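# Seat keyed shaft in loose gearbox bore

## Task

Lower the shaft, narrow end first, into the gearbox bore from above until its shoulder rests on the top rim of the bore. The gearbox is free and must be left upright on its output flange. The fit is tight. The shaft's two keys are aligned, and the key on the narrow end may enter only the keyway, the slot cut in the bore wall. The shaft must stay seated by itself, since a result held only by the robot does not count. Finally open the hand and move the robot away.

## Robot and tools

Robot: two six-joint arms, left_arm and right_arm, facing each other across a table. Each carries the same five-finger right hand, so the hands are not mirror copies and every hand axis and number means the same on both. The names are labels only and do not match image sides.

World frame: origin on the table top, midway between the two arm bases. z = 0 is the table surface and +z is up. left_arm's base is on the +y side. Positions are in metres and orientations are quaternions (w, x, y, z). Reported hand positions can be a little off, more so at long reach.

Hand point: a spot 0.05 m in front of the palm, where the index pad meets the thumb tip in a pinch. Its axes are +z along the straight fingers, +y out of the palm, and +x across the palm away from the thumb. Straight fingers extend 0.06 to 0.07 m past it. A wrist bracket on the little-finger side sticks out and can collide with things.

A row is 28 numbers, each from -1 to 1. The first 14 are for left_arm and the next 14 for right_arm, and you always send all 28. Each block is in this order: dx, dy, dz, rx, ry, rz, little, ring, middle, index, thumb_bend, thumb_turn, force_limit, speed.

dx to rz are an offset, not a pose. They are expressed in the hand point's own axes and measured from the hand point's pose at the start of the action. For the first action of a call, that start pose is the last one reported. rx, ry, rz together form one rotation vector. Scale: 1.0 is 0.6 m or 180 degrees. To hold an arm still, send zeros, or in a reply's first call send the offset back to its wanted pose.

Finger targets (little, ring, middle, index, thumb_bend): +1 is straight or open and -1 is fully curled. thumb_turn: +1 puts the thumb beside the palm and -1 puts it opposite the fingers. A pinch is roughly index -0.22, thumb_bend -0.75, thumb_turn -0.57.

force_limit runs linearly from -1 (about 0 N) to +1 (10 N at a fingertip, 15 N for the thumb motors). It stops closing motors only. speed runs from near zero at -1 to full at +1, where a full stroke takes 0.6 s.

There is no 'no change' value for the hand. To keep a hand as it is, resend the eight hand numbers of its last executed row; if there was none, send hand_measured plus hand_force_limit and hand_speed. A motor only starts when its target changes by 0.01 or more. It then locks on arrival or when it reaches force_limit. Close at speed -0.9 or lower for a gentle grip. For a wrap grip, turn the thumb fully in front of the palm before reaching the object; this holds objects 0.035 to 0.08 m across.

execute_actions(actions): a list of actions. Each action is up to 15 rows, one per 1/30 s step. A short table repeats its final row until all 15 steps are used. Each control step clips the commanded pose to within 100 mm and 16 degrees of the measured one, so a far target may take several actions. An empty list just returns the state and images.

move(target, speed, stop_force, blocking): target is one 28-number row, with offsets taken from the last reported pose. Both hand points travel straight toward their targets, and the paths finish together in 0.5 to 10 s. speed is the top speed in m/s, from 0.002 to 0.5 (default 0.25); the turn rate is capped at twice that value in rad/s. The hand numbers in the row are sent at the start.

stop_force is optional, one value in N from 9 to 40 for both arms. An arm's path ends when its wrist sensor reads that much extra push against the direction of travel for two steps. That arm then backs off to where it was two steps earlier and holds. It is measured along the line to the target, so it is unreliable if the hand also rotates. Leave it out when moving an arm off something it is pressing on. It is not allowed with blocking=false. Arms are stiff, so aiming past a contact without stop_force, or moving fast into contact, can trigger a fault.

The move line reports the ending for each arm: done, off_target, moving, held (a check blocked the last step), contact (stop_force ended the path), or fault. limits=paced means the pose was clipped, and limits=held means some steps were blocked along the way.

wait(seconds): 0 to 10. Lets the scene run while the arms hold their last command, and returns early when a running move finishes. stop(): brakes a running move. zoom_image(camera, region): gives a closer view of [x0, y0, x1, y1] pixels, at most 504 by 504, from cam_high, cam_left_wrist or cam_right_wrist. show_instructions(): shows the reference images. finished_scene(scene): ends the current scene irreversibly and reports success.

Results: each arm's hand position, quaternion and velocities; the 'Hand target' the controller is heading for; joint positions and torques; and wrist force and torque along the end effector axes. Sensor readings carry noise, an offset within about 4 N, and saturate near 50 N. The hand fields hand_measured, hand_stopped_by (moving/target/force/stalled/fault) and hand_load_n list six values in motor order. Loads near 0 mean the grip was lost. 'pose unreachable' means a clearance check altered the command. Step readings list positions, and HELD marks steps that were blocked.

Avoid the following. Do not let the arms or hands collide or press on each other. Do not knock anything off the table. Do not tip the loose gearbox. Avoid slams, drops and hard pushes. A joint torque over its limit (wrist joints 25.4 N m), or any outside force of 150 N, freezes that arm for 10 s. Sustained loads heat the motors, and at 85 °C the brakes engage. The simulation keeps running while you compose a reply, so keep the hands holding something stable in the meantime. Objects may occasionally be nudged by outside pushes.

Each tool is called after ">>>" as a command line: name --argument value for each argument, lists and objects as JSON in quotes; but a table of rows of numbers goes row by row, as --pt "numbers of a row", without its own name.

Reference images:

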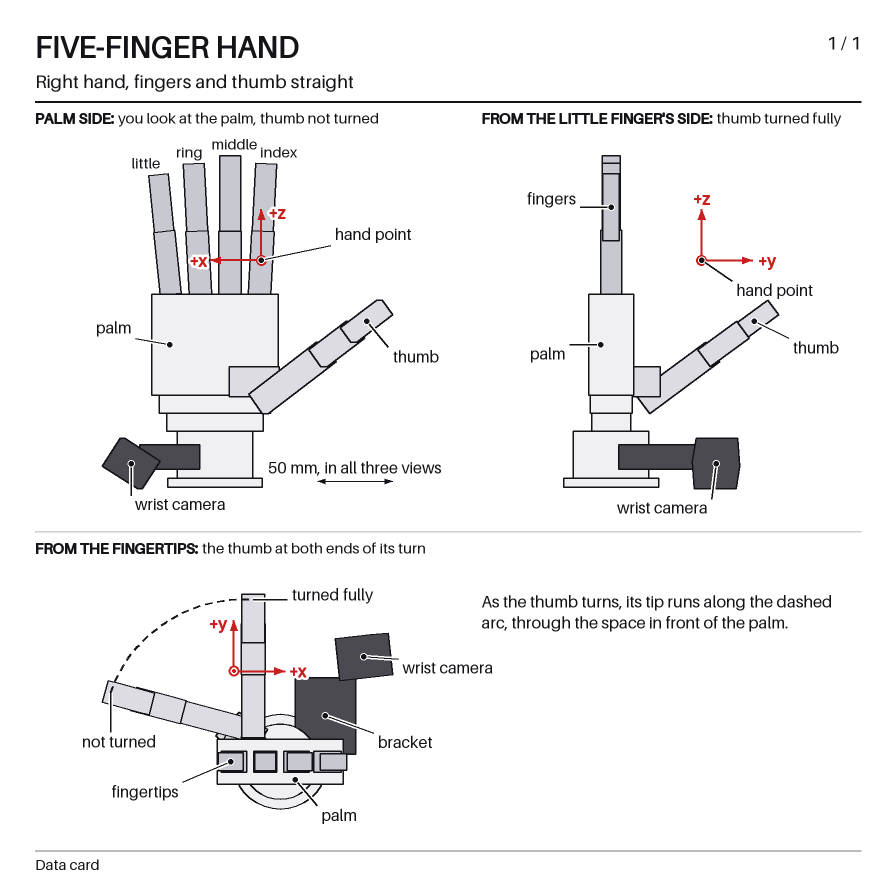

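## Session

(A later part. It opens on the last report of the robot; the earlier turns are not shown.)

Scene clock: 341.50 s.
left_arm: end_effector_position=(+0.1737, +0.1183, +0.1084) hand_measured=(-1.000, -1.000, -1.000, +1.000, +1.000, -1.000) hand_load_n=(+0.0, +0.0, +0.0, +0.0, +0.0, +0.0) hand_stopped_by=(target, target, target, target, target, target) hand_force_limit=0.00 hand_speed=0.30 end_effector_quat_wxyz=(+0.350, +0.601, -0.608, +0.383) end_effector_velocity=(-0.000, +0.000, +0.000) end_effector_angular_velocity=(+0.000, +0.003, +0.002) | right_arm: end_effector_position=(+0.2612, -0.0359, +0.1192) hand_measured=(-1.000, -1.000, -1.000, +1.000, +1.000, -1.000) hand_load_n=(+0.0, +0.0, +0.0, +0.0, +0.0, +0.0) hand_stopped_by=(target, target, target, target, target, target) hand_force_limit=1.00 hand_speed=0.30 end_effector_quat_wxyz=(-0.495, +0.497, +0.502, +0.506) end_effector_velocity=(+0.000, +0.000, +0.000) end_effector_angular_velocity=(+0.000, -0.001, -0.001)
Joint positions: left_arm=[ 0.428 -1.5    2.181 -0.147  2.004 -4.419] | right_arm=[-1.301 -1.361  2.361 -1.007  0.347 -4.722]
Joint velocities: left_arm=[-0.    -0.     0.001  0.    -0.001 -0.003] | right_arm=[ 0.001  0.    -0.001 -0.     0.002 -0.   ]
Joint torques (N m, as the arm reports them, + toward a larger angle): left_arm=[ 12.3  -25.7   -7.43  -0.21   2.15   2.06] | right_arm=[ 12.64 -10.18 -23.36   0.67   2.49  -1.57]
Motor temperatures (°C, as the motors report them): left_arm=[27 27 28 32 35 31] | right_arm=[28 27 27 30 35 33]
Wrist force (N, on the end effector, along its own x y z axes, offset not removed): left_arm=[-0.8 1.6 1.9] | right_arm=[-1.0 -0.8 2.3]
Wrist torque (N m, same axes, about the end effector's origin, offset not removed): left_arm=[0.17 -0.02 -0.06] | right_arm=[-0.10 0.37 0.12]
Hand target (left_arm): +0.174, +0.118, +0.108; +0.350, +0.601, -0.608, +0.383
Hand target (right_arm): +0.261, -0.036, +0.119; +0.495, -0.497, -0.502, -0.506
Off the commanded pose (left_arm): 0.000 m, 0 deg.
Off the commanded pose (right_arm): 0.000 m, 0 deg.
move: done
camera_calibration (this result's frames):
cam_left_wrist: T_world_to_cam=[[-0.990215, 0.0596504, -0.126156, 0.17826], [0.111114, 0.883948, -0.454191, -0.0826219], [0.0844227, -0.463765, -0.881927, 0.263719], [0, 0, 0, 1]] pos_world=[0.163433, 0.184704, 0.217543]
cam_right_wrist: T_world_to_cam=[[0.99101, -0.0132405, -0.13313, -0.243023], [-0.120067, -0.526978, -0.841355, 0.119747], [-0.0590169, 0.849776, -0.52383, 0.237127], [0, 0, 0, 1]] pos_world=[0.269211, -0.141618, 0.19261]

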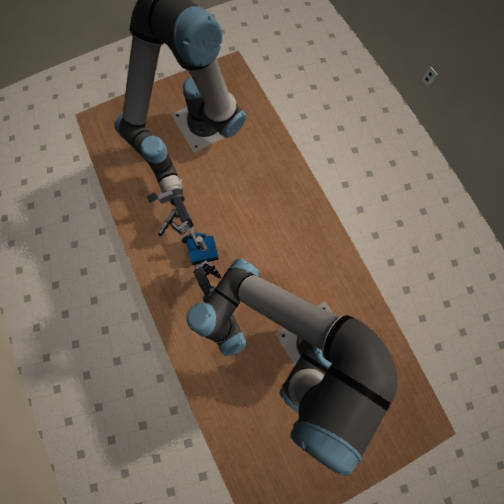

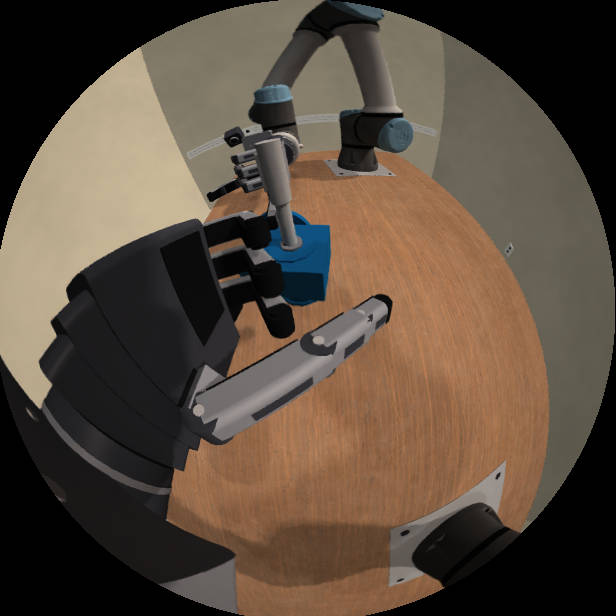

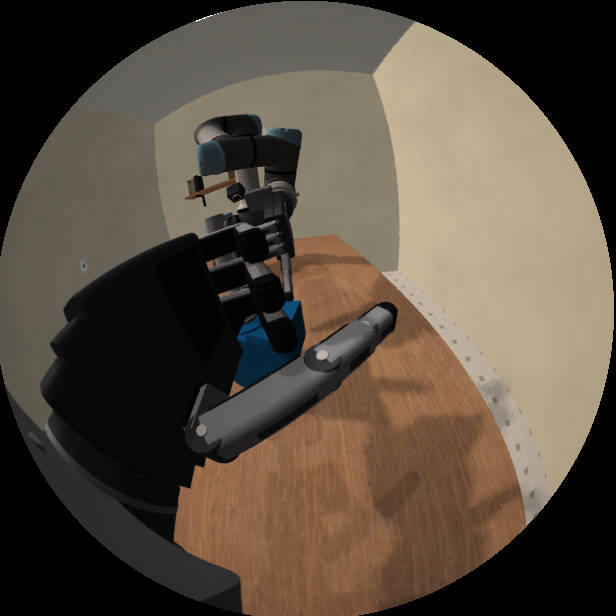

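>>> execute_actions --actions '[]'

Scene clock: 341.90 s.
left_arm: end_effector_position=(+0.1737, +0.1183, +0.1084) hand_measured=(-1.000, -1.000, -1.000, +1.000, +1.000, -1.000) hand_load_n=(+0.0, +0.0, +0.0, +0.0, +0.0, +0.0) hand_stopped_by=(target, target, target, target, target, target) hand_force_limit=0.00 hand_speed=0.30 end_effector_quat_wxyz=(+0.350, +0.601, -0.608, +0.383) end_effector_velocity=(-0.000, -0.000, +0.001) end_effector_angular_velocity=(-0.001, +0.000, -0.001) | right_arm: end_effector_position=(+0.2612, -0.0359, +0.1192) hand_measured=(-1.000, -1.000, -1.000, +1.000, +1.000, -1.000) hand_load_n=(+0.0, +0.0, +0.0, +0.0, +0.0, +0.0) hand_stopped_by=(target, target, target, target, target, target) hand_force_limit=1.00 hand_speed=0.30 end_effector_quat_wxyz=(-0.495, +0.497, +0.502, +0.506) end_effector_velocity=(-0.000, +0.000, +0.000) end_effector_angular_velocity=(+0.000, -0.001, +0.002)
Joint positions: left_arm=[ 0.428 -1.5    2.181 -0.147  2.004 -4.419] | right_arm=[-1.301 -1.361  2.361 -1.007  0.348 -4.722]
Joint velocities: left_arm=[-0.001 -0.002 -0.001  0.001  0.    -0.001] | right_arm=[-0.    -0.    -0.    -0.    -0.002 -0.   ]
Joint torques (N m, as the arm reports them, + toward a larger angle): left_arm=[ 12.45 -25.53  -8.04  -0.02   2.08   2.24] | right_arm=[ 12.4  -10.33 -23.27   0.76   2.5   -1.5 ]
Motor temperatures (°C, as the motors report them): left_arm=[27 27 28 32 35 31] | right_arm=[28 27 27 30 35 33]
Wrist force (N, on the end effector, along its own x y z axes, offset not removed): left_arm=[-2.9 -2.3 2.9] | right_arm=[-2.3 -0.3 1.9]
Wrist torque (N m, same axes, about the end effector's origin, offset not removed): left_arm=[-0.55 0.35 -0.33] | right_arm=[-0.22 0.33 0.02]
Hand target (left_arm): +0.174, +0.118, +0.108; +0.350, +0.601, -0.608, +0.383
Hand target (right_arm): +0.261, -0.036, +0.119; +0.495, -0.497, -0.502, -0.506
Off the commanded pose (left_arm): 0.000 m, 0 deg.
Off the commanded pose (right_arm): 0.000 m, 0 deg.
camera_calibration (this result's frames):
cam_left_wrist: T_world_to_cam=[[-0.990215, 0.0596504, -0.126156, 0.17826], [0.111114, 0.883948, -0.454191, -0.0826219], [0.0844225, -0.463765, -0.881927, 0.263719], [0, 0, 0, 1]] pos_world=[0.163433, 0.184704, 0.217543]
cam_right_wrist: T_world_to_cam=[[0.99101, -0.013244, -0.13313, -0.243024], [-0.120068, -0.52698, -0.841354, 0.119763], [-0.0590138, 0.849775, -0.523833, 0.237101], [0, 0, 0, 1]] pos_world=[0.269211, -0.141588, 0.19261]

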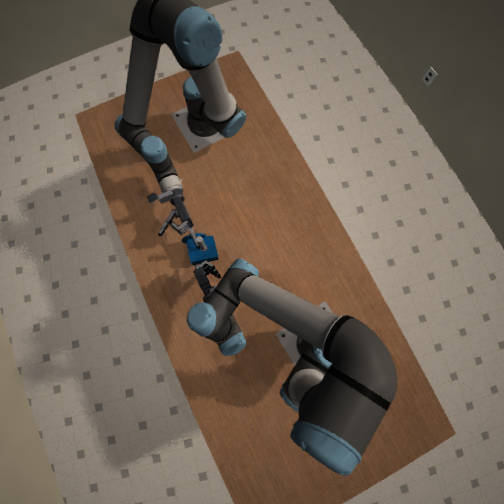

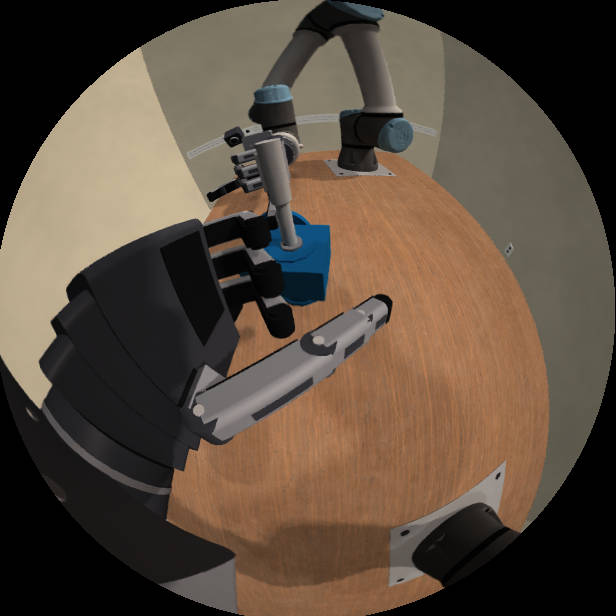

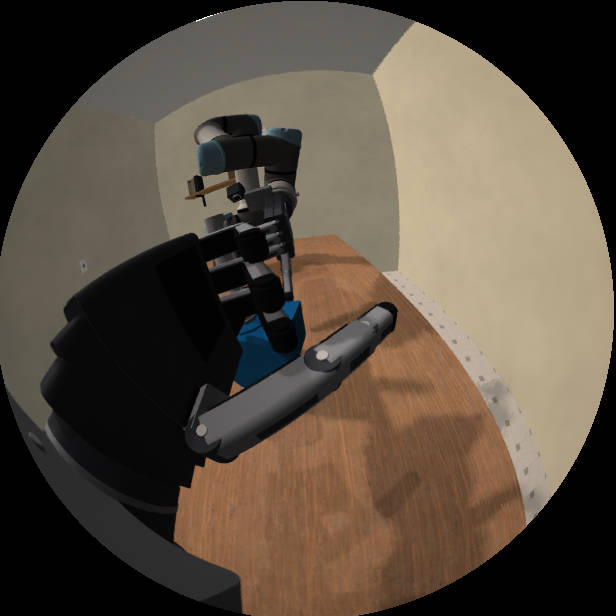

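>>> move --target '[0.003,0,0.006,0,0,0,-1,-1,-1,1,1,-1,0,0.3,0,0,0.014,0,0,0,-1,-1,-1,1,1,-1,1,0.3]' --speed 0.004 --stop_force 12

>>> zoom_image --camera "cam_left_wrist" --region '[230,130,350,290]'

>>> zoom_image --camera "cam_high" --region '[160,200,240,290]'

Scene clock: 344.33 s.
left_arm: end_effector_position=(+0.1738, +0.1143, +0.1083) hand_measured=(-1.000, -1.000, -1.000, +1.000, +1.000, -1.000) hand_load_n=(+0.0, +0.0, +0.0, +0.0, +0.0, +0.0) hand_stopped_by=(target, target, target, target, target, target) hand_force_limit=0.00 hand_speed=0.30 end_effector_quat_wxyz=(+0.350, +0.601, -0.608, +0.383) end_effector_velocity=(-0.001, +0.000, -0.000) end_effector_angular_velocity=(+0.001, +0.001, -0.001) | right_arm: end_effector_position=(+0.2613, -0.0275, +0.1192) hand_measured=(-1.000, -1.000, -1.000, +1.000, +1.000, -1.000) hand_load_n=(+0.0, +0.0, +0.0, +0.0, +0.0, +0.0) hand_stopped_by=(target, target, target, target, target, target) hand_force_limit=1.00 hand_speed=0.30 end_effector_quat_wxyz=(-0.495, +0.497, +0.502, +0.506) end_effector_velocity=(-0.001, +0.001, -0.000) end_effector_angular_velocity=(-0.000, +0.001, +0.002)
Joint positions: left_arm=[ 0.422 -1.495  2.175 -0.148  1.998 -4.423] | right_arm=[-1.276 -1.349  2.344 -1.002  0.373 -4.722]
Joint velocities: left_arm=[-0.001 -0.     0.001 -0.001 -0.    -0.001] | right_arm=[ 0.002  0.001 -0.001  0.001  0.     0.   ]
Joint torques (N m, as the arm reports them, + toward a larger angle): left_arm=[-10.91 -13.49 -25.71  -2.08  -1.54  -1.52] | right_arm=[ 12.68 -11.01 -23.8    0.8    2.83  -1.62]
Motor temperatures (°C, as the motors report them): left_arm=[27 27 28 32 35 31] | right_arm=[28 27 27 30 35 33]
Wrist force (N, on the end effector, along its own x y z axes, offset not removed): left_arm=[-2.4 -1.0 1.7] | right_arm=[2.5 0.4 1.9]
Wrist torque (N m, same axes, about the end effector's origin, offset not removed): left_arm=[-0.09 0.17 -0.15] | right_arm=[-0.01 -0.27 0.48]
Hand target (left_arm): +0.174, +0.114, +0.108; +0.350, +0.601, -0.608, +0.383
Hand target (right_arm): +0.261, -0.027, +0.119; +0.495, -0.497, -0.502, -0.506
Off the commanded pose (left_arm): 0.000 m, 0 deg.
Off the commanded pose (right_arm): 0.000 m, 0 deg.
move: done
camera_calibration (this result's frames):
cam_left_wrist: T_world_to_cam=[[-0.990217, 0.0596507, -0.126142, 0.178549], [0.111109, 0.883944, -0.4542, -0.0791177], [0.0844096, -0.463772, -0.881924, 0.261798], [0, 0, 0, 1]] pos_world=[0.163495, 0.1807, 0.217473]
cam_right_wrist: T_world_to_cam=[[0.991011, -0.0132414, -0.13312, -0.242966], [-0.120057, -0.527, -0.841343, 0.124186], [-0.0590137, 0.849762, -0.523853, 0.230008], [0, 0, 0, 1]] pos_world=[0.269265, -0.133223, 0.192629]

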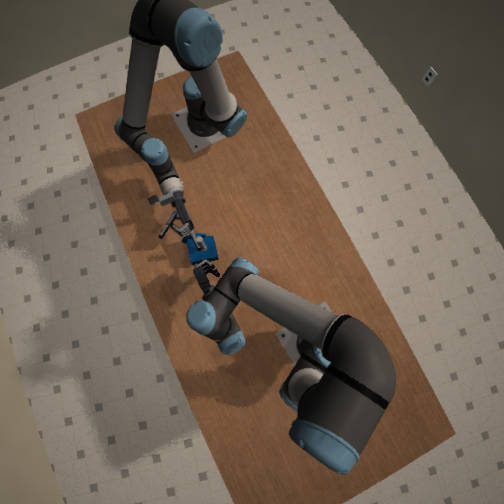

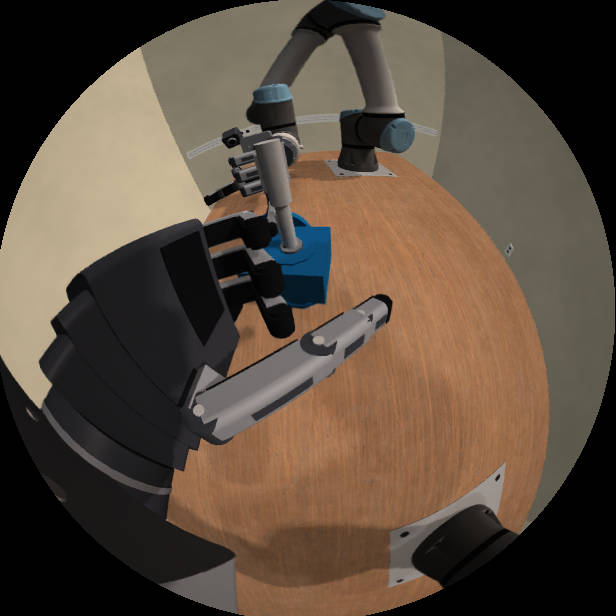

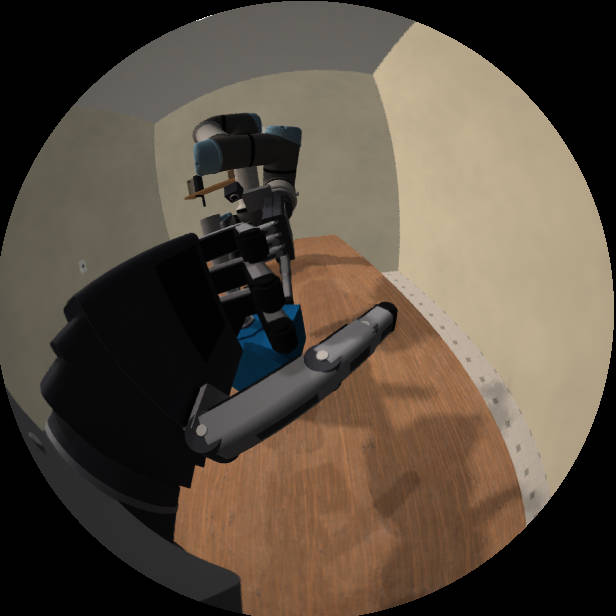

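Region (230, 130, 350, 290) of cam_left_wrist's 616x616 image, scaled by 3.150, with more detail than that image has; it fills the left 378 columns of this view, and the rest is white.

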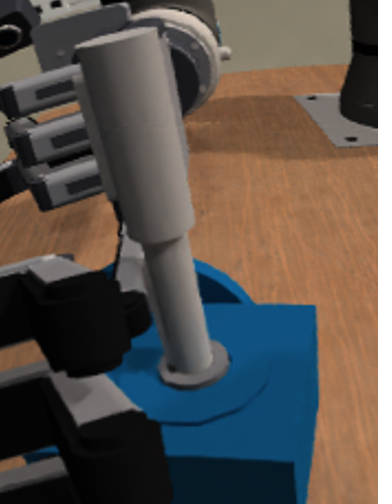

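Region (160, 200, 240, 290) of cam_high's 504x504 image, scaled by 5.600, with more detail than that image has.

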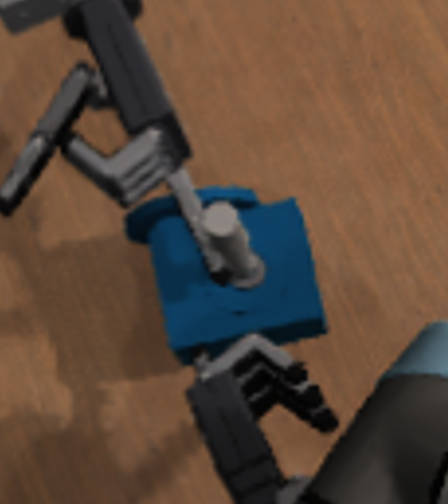

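>>> move --target '[0,0,0,0,0,0,-1,-1,-1,1,1,-1,0,0.3,0,-0.002,-0.02,0,0,0,-1,-1,-1,1,1,-1,1,0.3]' --speed 0.01

>>> move --target '[0,0,0,0,0,0,-1,-1,-1,1,1,-1,0,0.3,0,-0.005,0,0,0,0,-1,-1,-1,1,1,-1,1,0.3]' --speed 0.01

>>> move --target '[0,0,0,0,0,0,-1,-1,-1,1,1,-1,0,0.3,0,0,0.02,0,0,0,-1,-1,-1,1,1,-1,1,0.3]' --speed 0.004 --stop_force 20

>>> zoom_image --camera "cam_left_wrist" --region '[230,130,350,290]'

>>> zoom_image --camera "cam_high" --region '[160,200,240,290]'

Scene clock: 346.07 s.
left_arm: end_effector_position=(+0.1738, +0.1143, +0.1083) hand_measured=(-1.000, -1.000, -1.000, +1.000, +1.000, -1.000) hand_load_n=(+0.0, +0.0, +0.0, +0.0, +0.0, +0.0) hand_stopped_by=(target, target, target, target, target, target) hand_force_limit=0.00 hand_speed=0.30 end_effector_quat_wxyz=(+0.350, +0.601, -0.608, +0.383) end_effector_velocity=(+0.000, +0.000, +0.000) end_effector_angular_velocity=(-0.001, +0.001, +0.003) | right_arm: end_effector_position=(+0.2600, -0.0394, +0.1192) hand_measured=(-1.000, -1.000, -1.000, +1.000, +1.000, -1.000) hand_load_n=(+0.0, +0.0, +0.0, +0.0, +0.0, +0.0) hand_stopped_by=(target, target, target, target, target, target) hand_force_limit=1.00 hand_speed=0.30 end_effector_quat_wxyz=(-0.495, +0.497, +0.502, +0.506) end_effector_velocity=(-0.000, -0.001, -0.000) end_effector_angular_velocity=(-0.000, +0.001, -0.001)
Joint positions: left_arm=[ 0.422 -1.495  2.175 -0.148  1.998 -4.423] | right_arm=[-1.311 -1.367  2.37  -1.01   0.338 -4.722]
Joint velocities: left_arm=[ 0.001 -0.001  0.001 -0.001 -0.001 -0.003] | right_arm=[-0.004 -0.002  0.003 -0.    -0.004  0.001]
Joint torques (N m, as the arm reports them, + toward a larger angle): left_arm=[ -3.25 -23.54 -16.65  -1.71   0.97  -0.31] | right_arm=[-14.32 -25.52  -1.79  -2.08  -2.48   1.68]
Motor temperatures (°C, as the motors report them): left_arm=[27 27 28 32 35 31] | right_arm=[28 27 27 30 35 33]
Wrist force (N, on the end effector, along its own x y z axes, offset not removed): left_arm=[-3.0 -0.3 1.5] | right_arm=[-1.7 0.4 1.1]
Wrist torque (N m, same axes, about the end effector's origin, offset not removed): left_arm=[0.07 0.33 -0.03] | right_arm=[-0.17 0.36 0.06]
Hand target (left_arm): +0.174, +0.114, +0.108; +0.350, +0.601, -0.608, +0.383
Hand target (right_arm): +0.260, -0.039, +0.119; +0.495, -0.497, -0.502, -0.506
Off the commanded pose (left_arm): 0.000 m, 0 deg.
Off the commanded pose (right_arm): 0.000 m, 0 deg.
move: done
camera_calibration (this result's frames):
cam_left_wrist: T_world_to_cam=[[-0.990217, 0.0596493, -0.126143, 0.178551], [0.111108, 0.883944, -0.4542, -0.0791009], [0.0844106, -0.463772, -0.881924, 0.261789], [0, 0, 0, 1]] pos_world=[0.163495, 0.180681, 0.217473]
cam_right_wrist: T_world_to_cam=[[0.991008, -0.0132193, -0.133148, -0.241851], [-0.12007, -0.526987, -0.841349, 0.117727], [-0.0590453, 0.84977, -0.523836, 0.240014], [0, 0, 0, 1]] pos_world=[0.267984, -0.145113, 0.192575]

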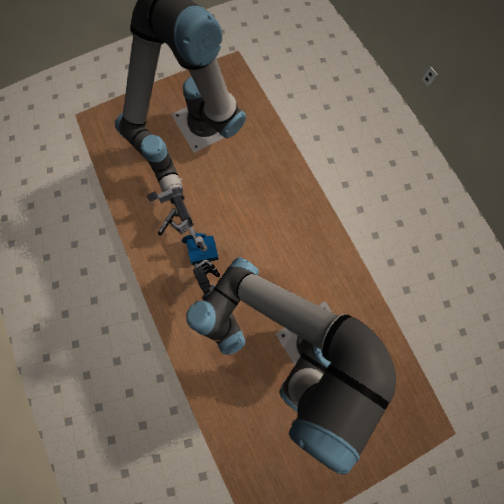

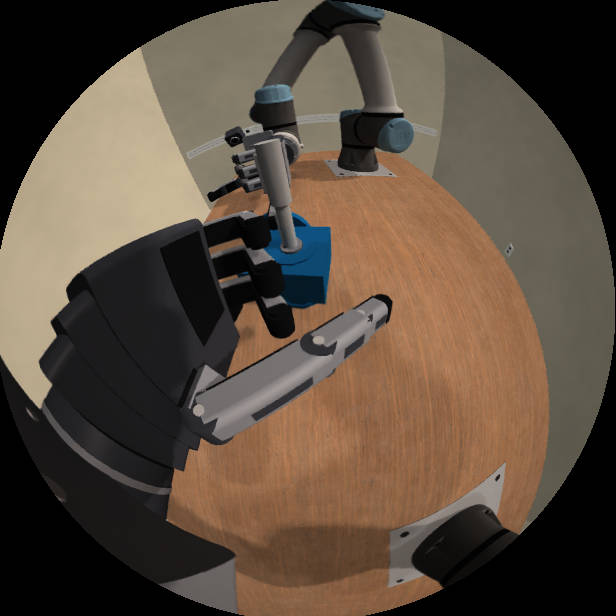

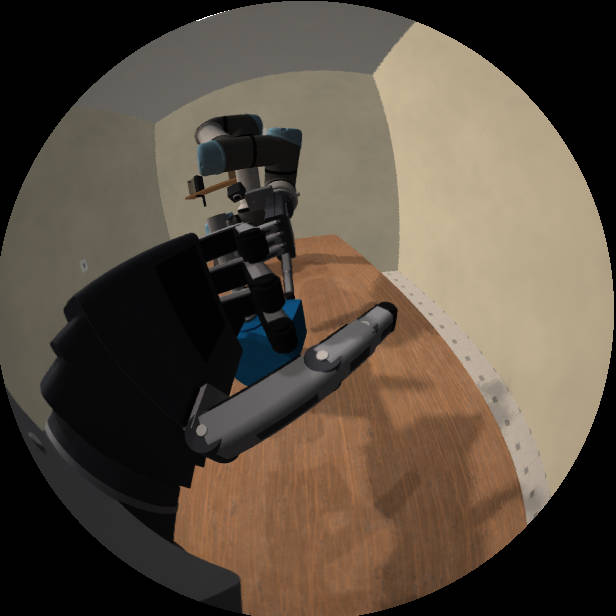

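Scene clock: 346.77 s.
left_arm: end_effector_position=(+0.1738, +0.1143, +0.1083) hand_measured=(-1.000, -1.000, -1.000, +1.000, +1.000, -1.000) hand_load_n=(+0.0, +0.0, +0.0, +0.0, +0.0, +0.0) hand_stopped_by=(target, target, target, target, target, target) hand_force_limit=0.00 hand_speed=0.30 end_effector_quat_wxyz=(+0.350, +0.601, -0.608, +0.383) end_effector_velocity=(+0.001, -0.001, +0.001) end_effector_angular_velocity=(-0.002, -0.001, +0.001) | right_arm: end_effector_position=(+0.2571, -0.0394, +0.1191) hand_measured=(-1.000, -1.000, -1.000, +1.000, +1.000, -1.000) hand_load_n=(+0.0, +0.0, +0.0, -2.5, +0.0, +0.0) hand_stopped_by=(target, target, target, target, target, target) hand_force_limit=1.00 hand_speed=0.30 end_effector_quat_wxyz=(-0.495, +0.497, +0.502, +0.506) end_effector_velocity=(-0.002, +0.000, -0.000) end_effector_angular_velocity=(-0.001, +0.002, +0.002)
Joint positions: left_arm=[ 0.422 -1.495  2.175 -0.148  1.998 -4.423] | right_arm=[-1.308 -1.371  2.376 -1.012  0.341 -4.722]
Joint velocities: left_arm=[ 0.     0.001 -0.002 -0.002 -0.001 -0.   ] | right_arm=[ 0.002 -0.001  0.001  0.002  0.    -0.   ]
Joint torques (N m, as the arm reports them, + toward a larger angle): left_arm=[ -3.67 -23.06 -16.54  -1.58   1.1   -0.41] | right_arm=[ 14.47 -26.1   -1.77  -1.73   1.72  -1.39]
Motor temperatures (°C, as the motors report them): left_arm=[27 27 28 32 35 31] | right_arm=[28 27 27 30 35 33]
Wrist force (N, on the end effector, along its own x y z axes, offset not removed): left_arm=[-2.0 -1.6 1.9] | right_arm=[-3.1 0.2 -0.6]
Wrist torque (N m, same axes, about the end effector's origin, offset not removed): left_arm=[-0.32 0.04 -0.16] | right_arm=[-0.49 0.47 -0.04]
Hand target (left_arm): +0.174, +0.114, +0.108; +0.350, +0.601, -0.608, +0.383
Hand target (right_arm): +0.257, -0.039, +0.119; +0.495, -0.497, -0.502, -0.506
Off the commanded pose (left_arm): 0.000 m, 0 deg.
Off the commanded pose (right_arm): 0.000 m, 0 deg.
move: done
camera_calibration (this result's frames):
cam_left_wrist: T_world_to_cam=[[-0.990217, 0.0596496, -0.126143, 0.178551], [0.111108, 0.883945, -0.454199, -0.0791011], [0.0844103, -0.463771, -0.881925, 0.261789], [0, 0, 0, 1]] pos_world=[0.163495, 0.180681, 0.217473]
cam_right_wrist: T_world_to_cam=[[0.991007, -0.0132323, -0.133156, -0.238955], [-0.120083, -0.526996, -0.841341, 0.117334], [-0.0590396, 0.849765, -0.523846, 0.239802], [0, 0, 0, 1]] pos_world=[0.265054, -0.145103, 0.192519]

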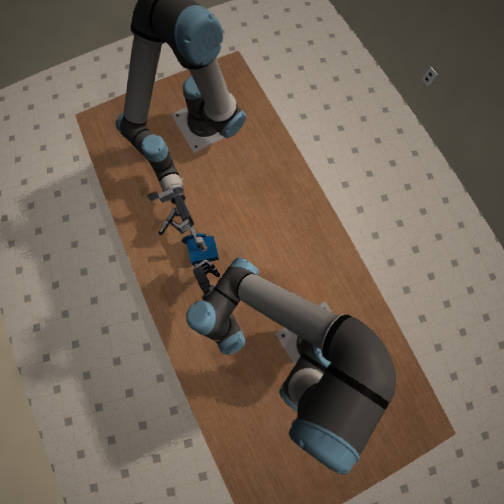

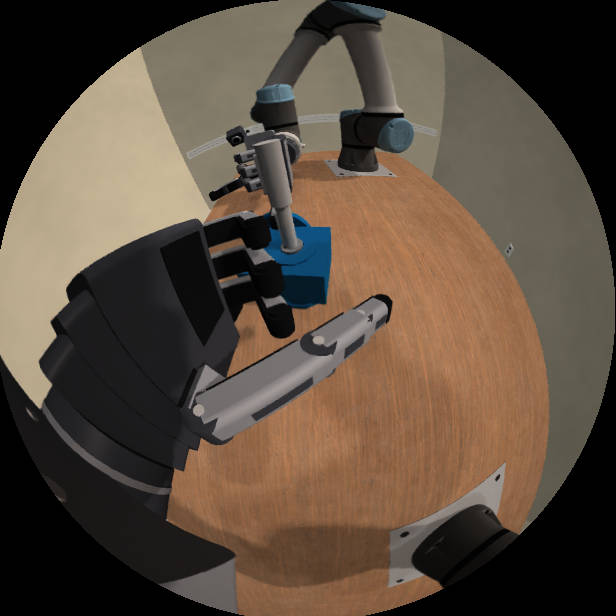

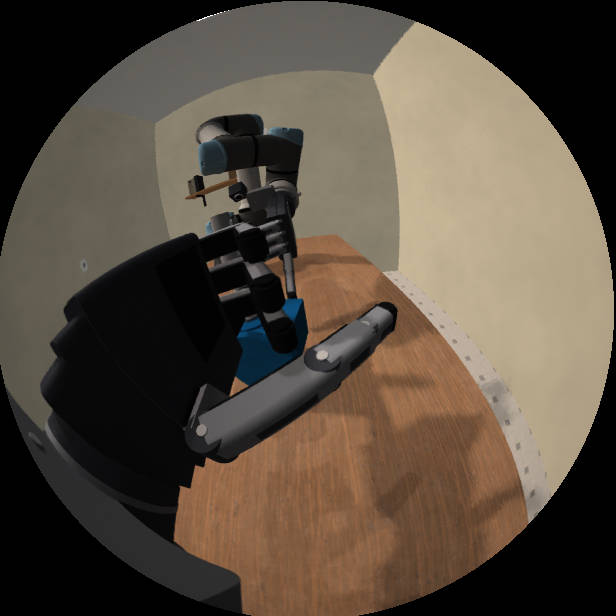

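Scene clock: 350.00 s.
left_arm: end_effector_position=(+0.1738, +0.1143, +0.1083) hand_measured=(-1.000, -1.000, -1.000, +1.000, +1.000, -1.000) hand_load_n=(+0.0, +0.0, +0.0, +0.0, +0.0, +0.0) hand_stopped_by=(target, target, target, target, target, target) hand_force_limit=0.00 hand_speed=0.30 end_effector_quat_wxyz=(+0.350, +0.601, -0.608, +0.383) end_effector_velocity=(+0.001, -0.001, +0.001) end_effector_angular_velocity=(-0.002, -0.002, +0.001) | right_arm: end_effector_position=(+0.2572, -0.0274, +0.1191) hand_measured=(-1.000, -1.000, -1.000, +1.000, +1.000, -1.000) hand_load_n=(+0.0, +0.0, +0.0, -4.5, +0.0, +0.0) hand_stopped_by=(target, target, target, target, target, target) hand_force_limit=1.00 hand_speed=0.30 end_effector_quat_wxyz=(-0.495, +0.497, +0.502, +0.506) end_effector_velocity=(-0.001, +0.000, -0.001) end_effector_angular_velocity=(-0.001, +0.002, -0.000)
Joint positions: left_arm=[ 0.422 -1.495  2.175 -0.148  1.998 -4.423] | right_arm=[-1.27  -1.355  2.352 -1.004  0.378 -4.722]
Joint velocities: left_arm=[ 0.001 -0.001 -0.001 -0.001 -0.     0.001] | right_arm=[ 0.002  0.001 -0.     0.001  0.002 -0.   ]
Joint torques (N m, as the arm reports them, + toward a larger angle): left_arm=[ -4.01 -23.09 -17.15  -1.77   1.11  -0.21] | right_arm=[ 16.25 -10.6  -21.46   1.26   1.09  -1.34]
Motor temperatures (°C, as the motors report them): left_arm=[27 27 28 32 35 31] | right_arm=[28 27 27 30 35 33]
Wrist force (N, on the end effector, along its own x y z axes, offset not removed): left_arm=[-0.7 0.8 -1.2] | right_arm=[-2.4 5.3 3.3]
Wrist torque (N m, same axes, about the end effector's origin, offset not removed): left_arm=[0.24 0.26 0.12] | right_arm=[-0.43 0.42 0.09]
Hand target (left_arm): +0.174, +0.114, +0.108; +0.350, +0.601, -0.608, +0.383
Hand target (right_arm): +0.257, -0.027, +0.119; +0.495, -0.497, -0.502, -0.506
Off the commanded pose (left_arm): 0.000 m, 0 deg.
Off the commanded pose (right_arm): 0.000 m, 0 deg.
move: done
camera_calibration (this result's frames):
cam_left_wrist: T_world_to_cam=[[-0.990217, 0.0596494, -0.126143, 0.178551], [0.111108, 0.883945, -0.4542, -0.079101], [0.0844104, -0.463772, -0.881925, 0.261789], [0, 0, 0, 1]] pos_world=[0.163495, 0.180681, 0.217473]
cam_right_wrist: T_world_to_cam=[[0.991009, -0.0132333, -0.13314, -0.238875], [-0.120068, -0.527026, -0.841325, 0.123662], [-0.0590348, 0.849746, -0.523876, 0.229655], [0, 0, 0, 1]] pos_world=[0.265132, -0.133136, 0.192546]

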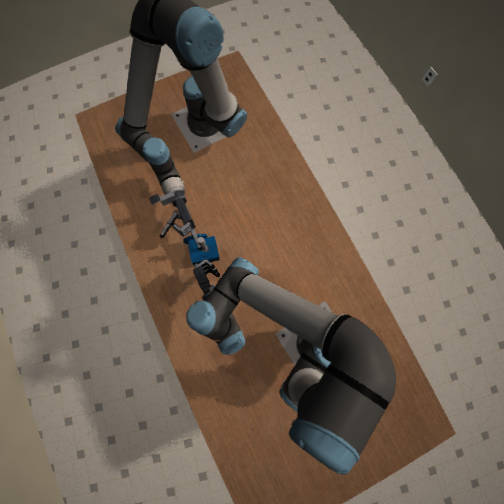

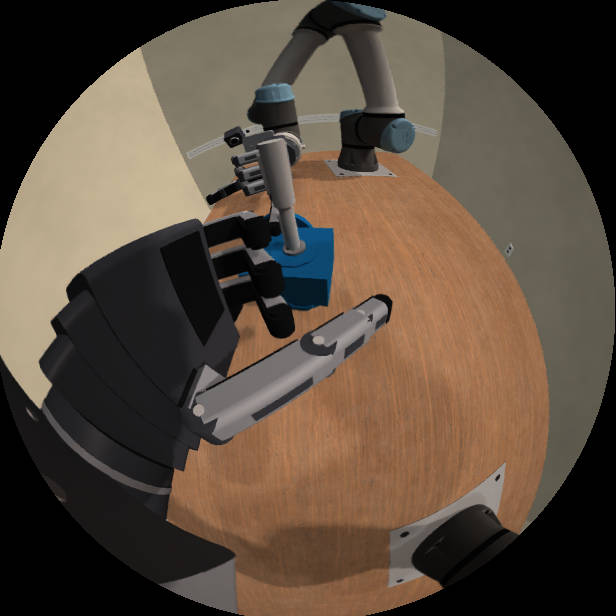

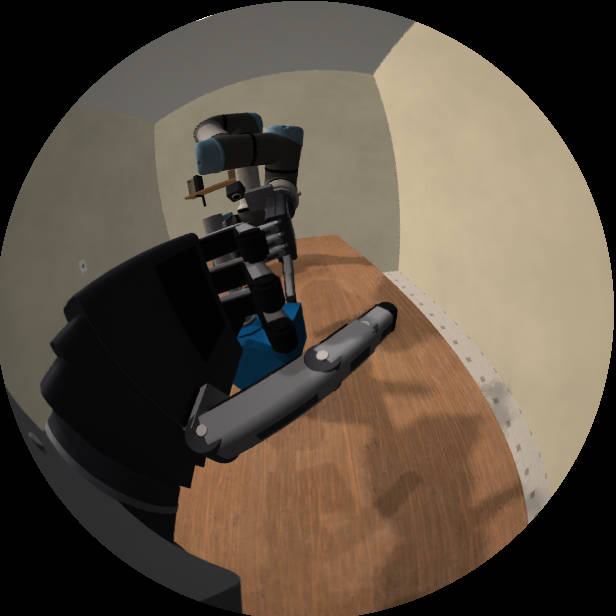

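Region (230, 130, 350, 290) of cam_left_wrist's 616x616 image, scaled by 3.150, with more detail than that image has; it fills the left 378 columns of this view, and the rest is white.

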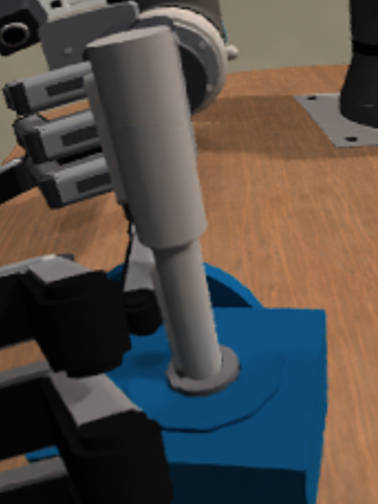

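Region (160, 200, 240, 290) of cam_high's 504x504 image, scaled by 5.600, with more detail than that image has.

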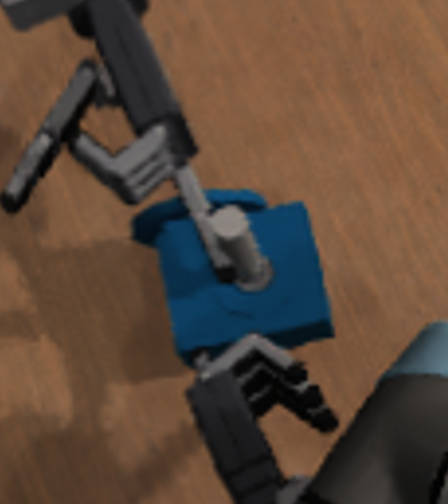

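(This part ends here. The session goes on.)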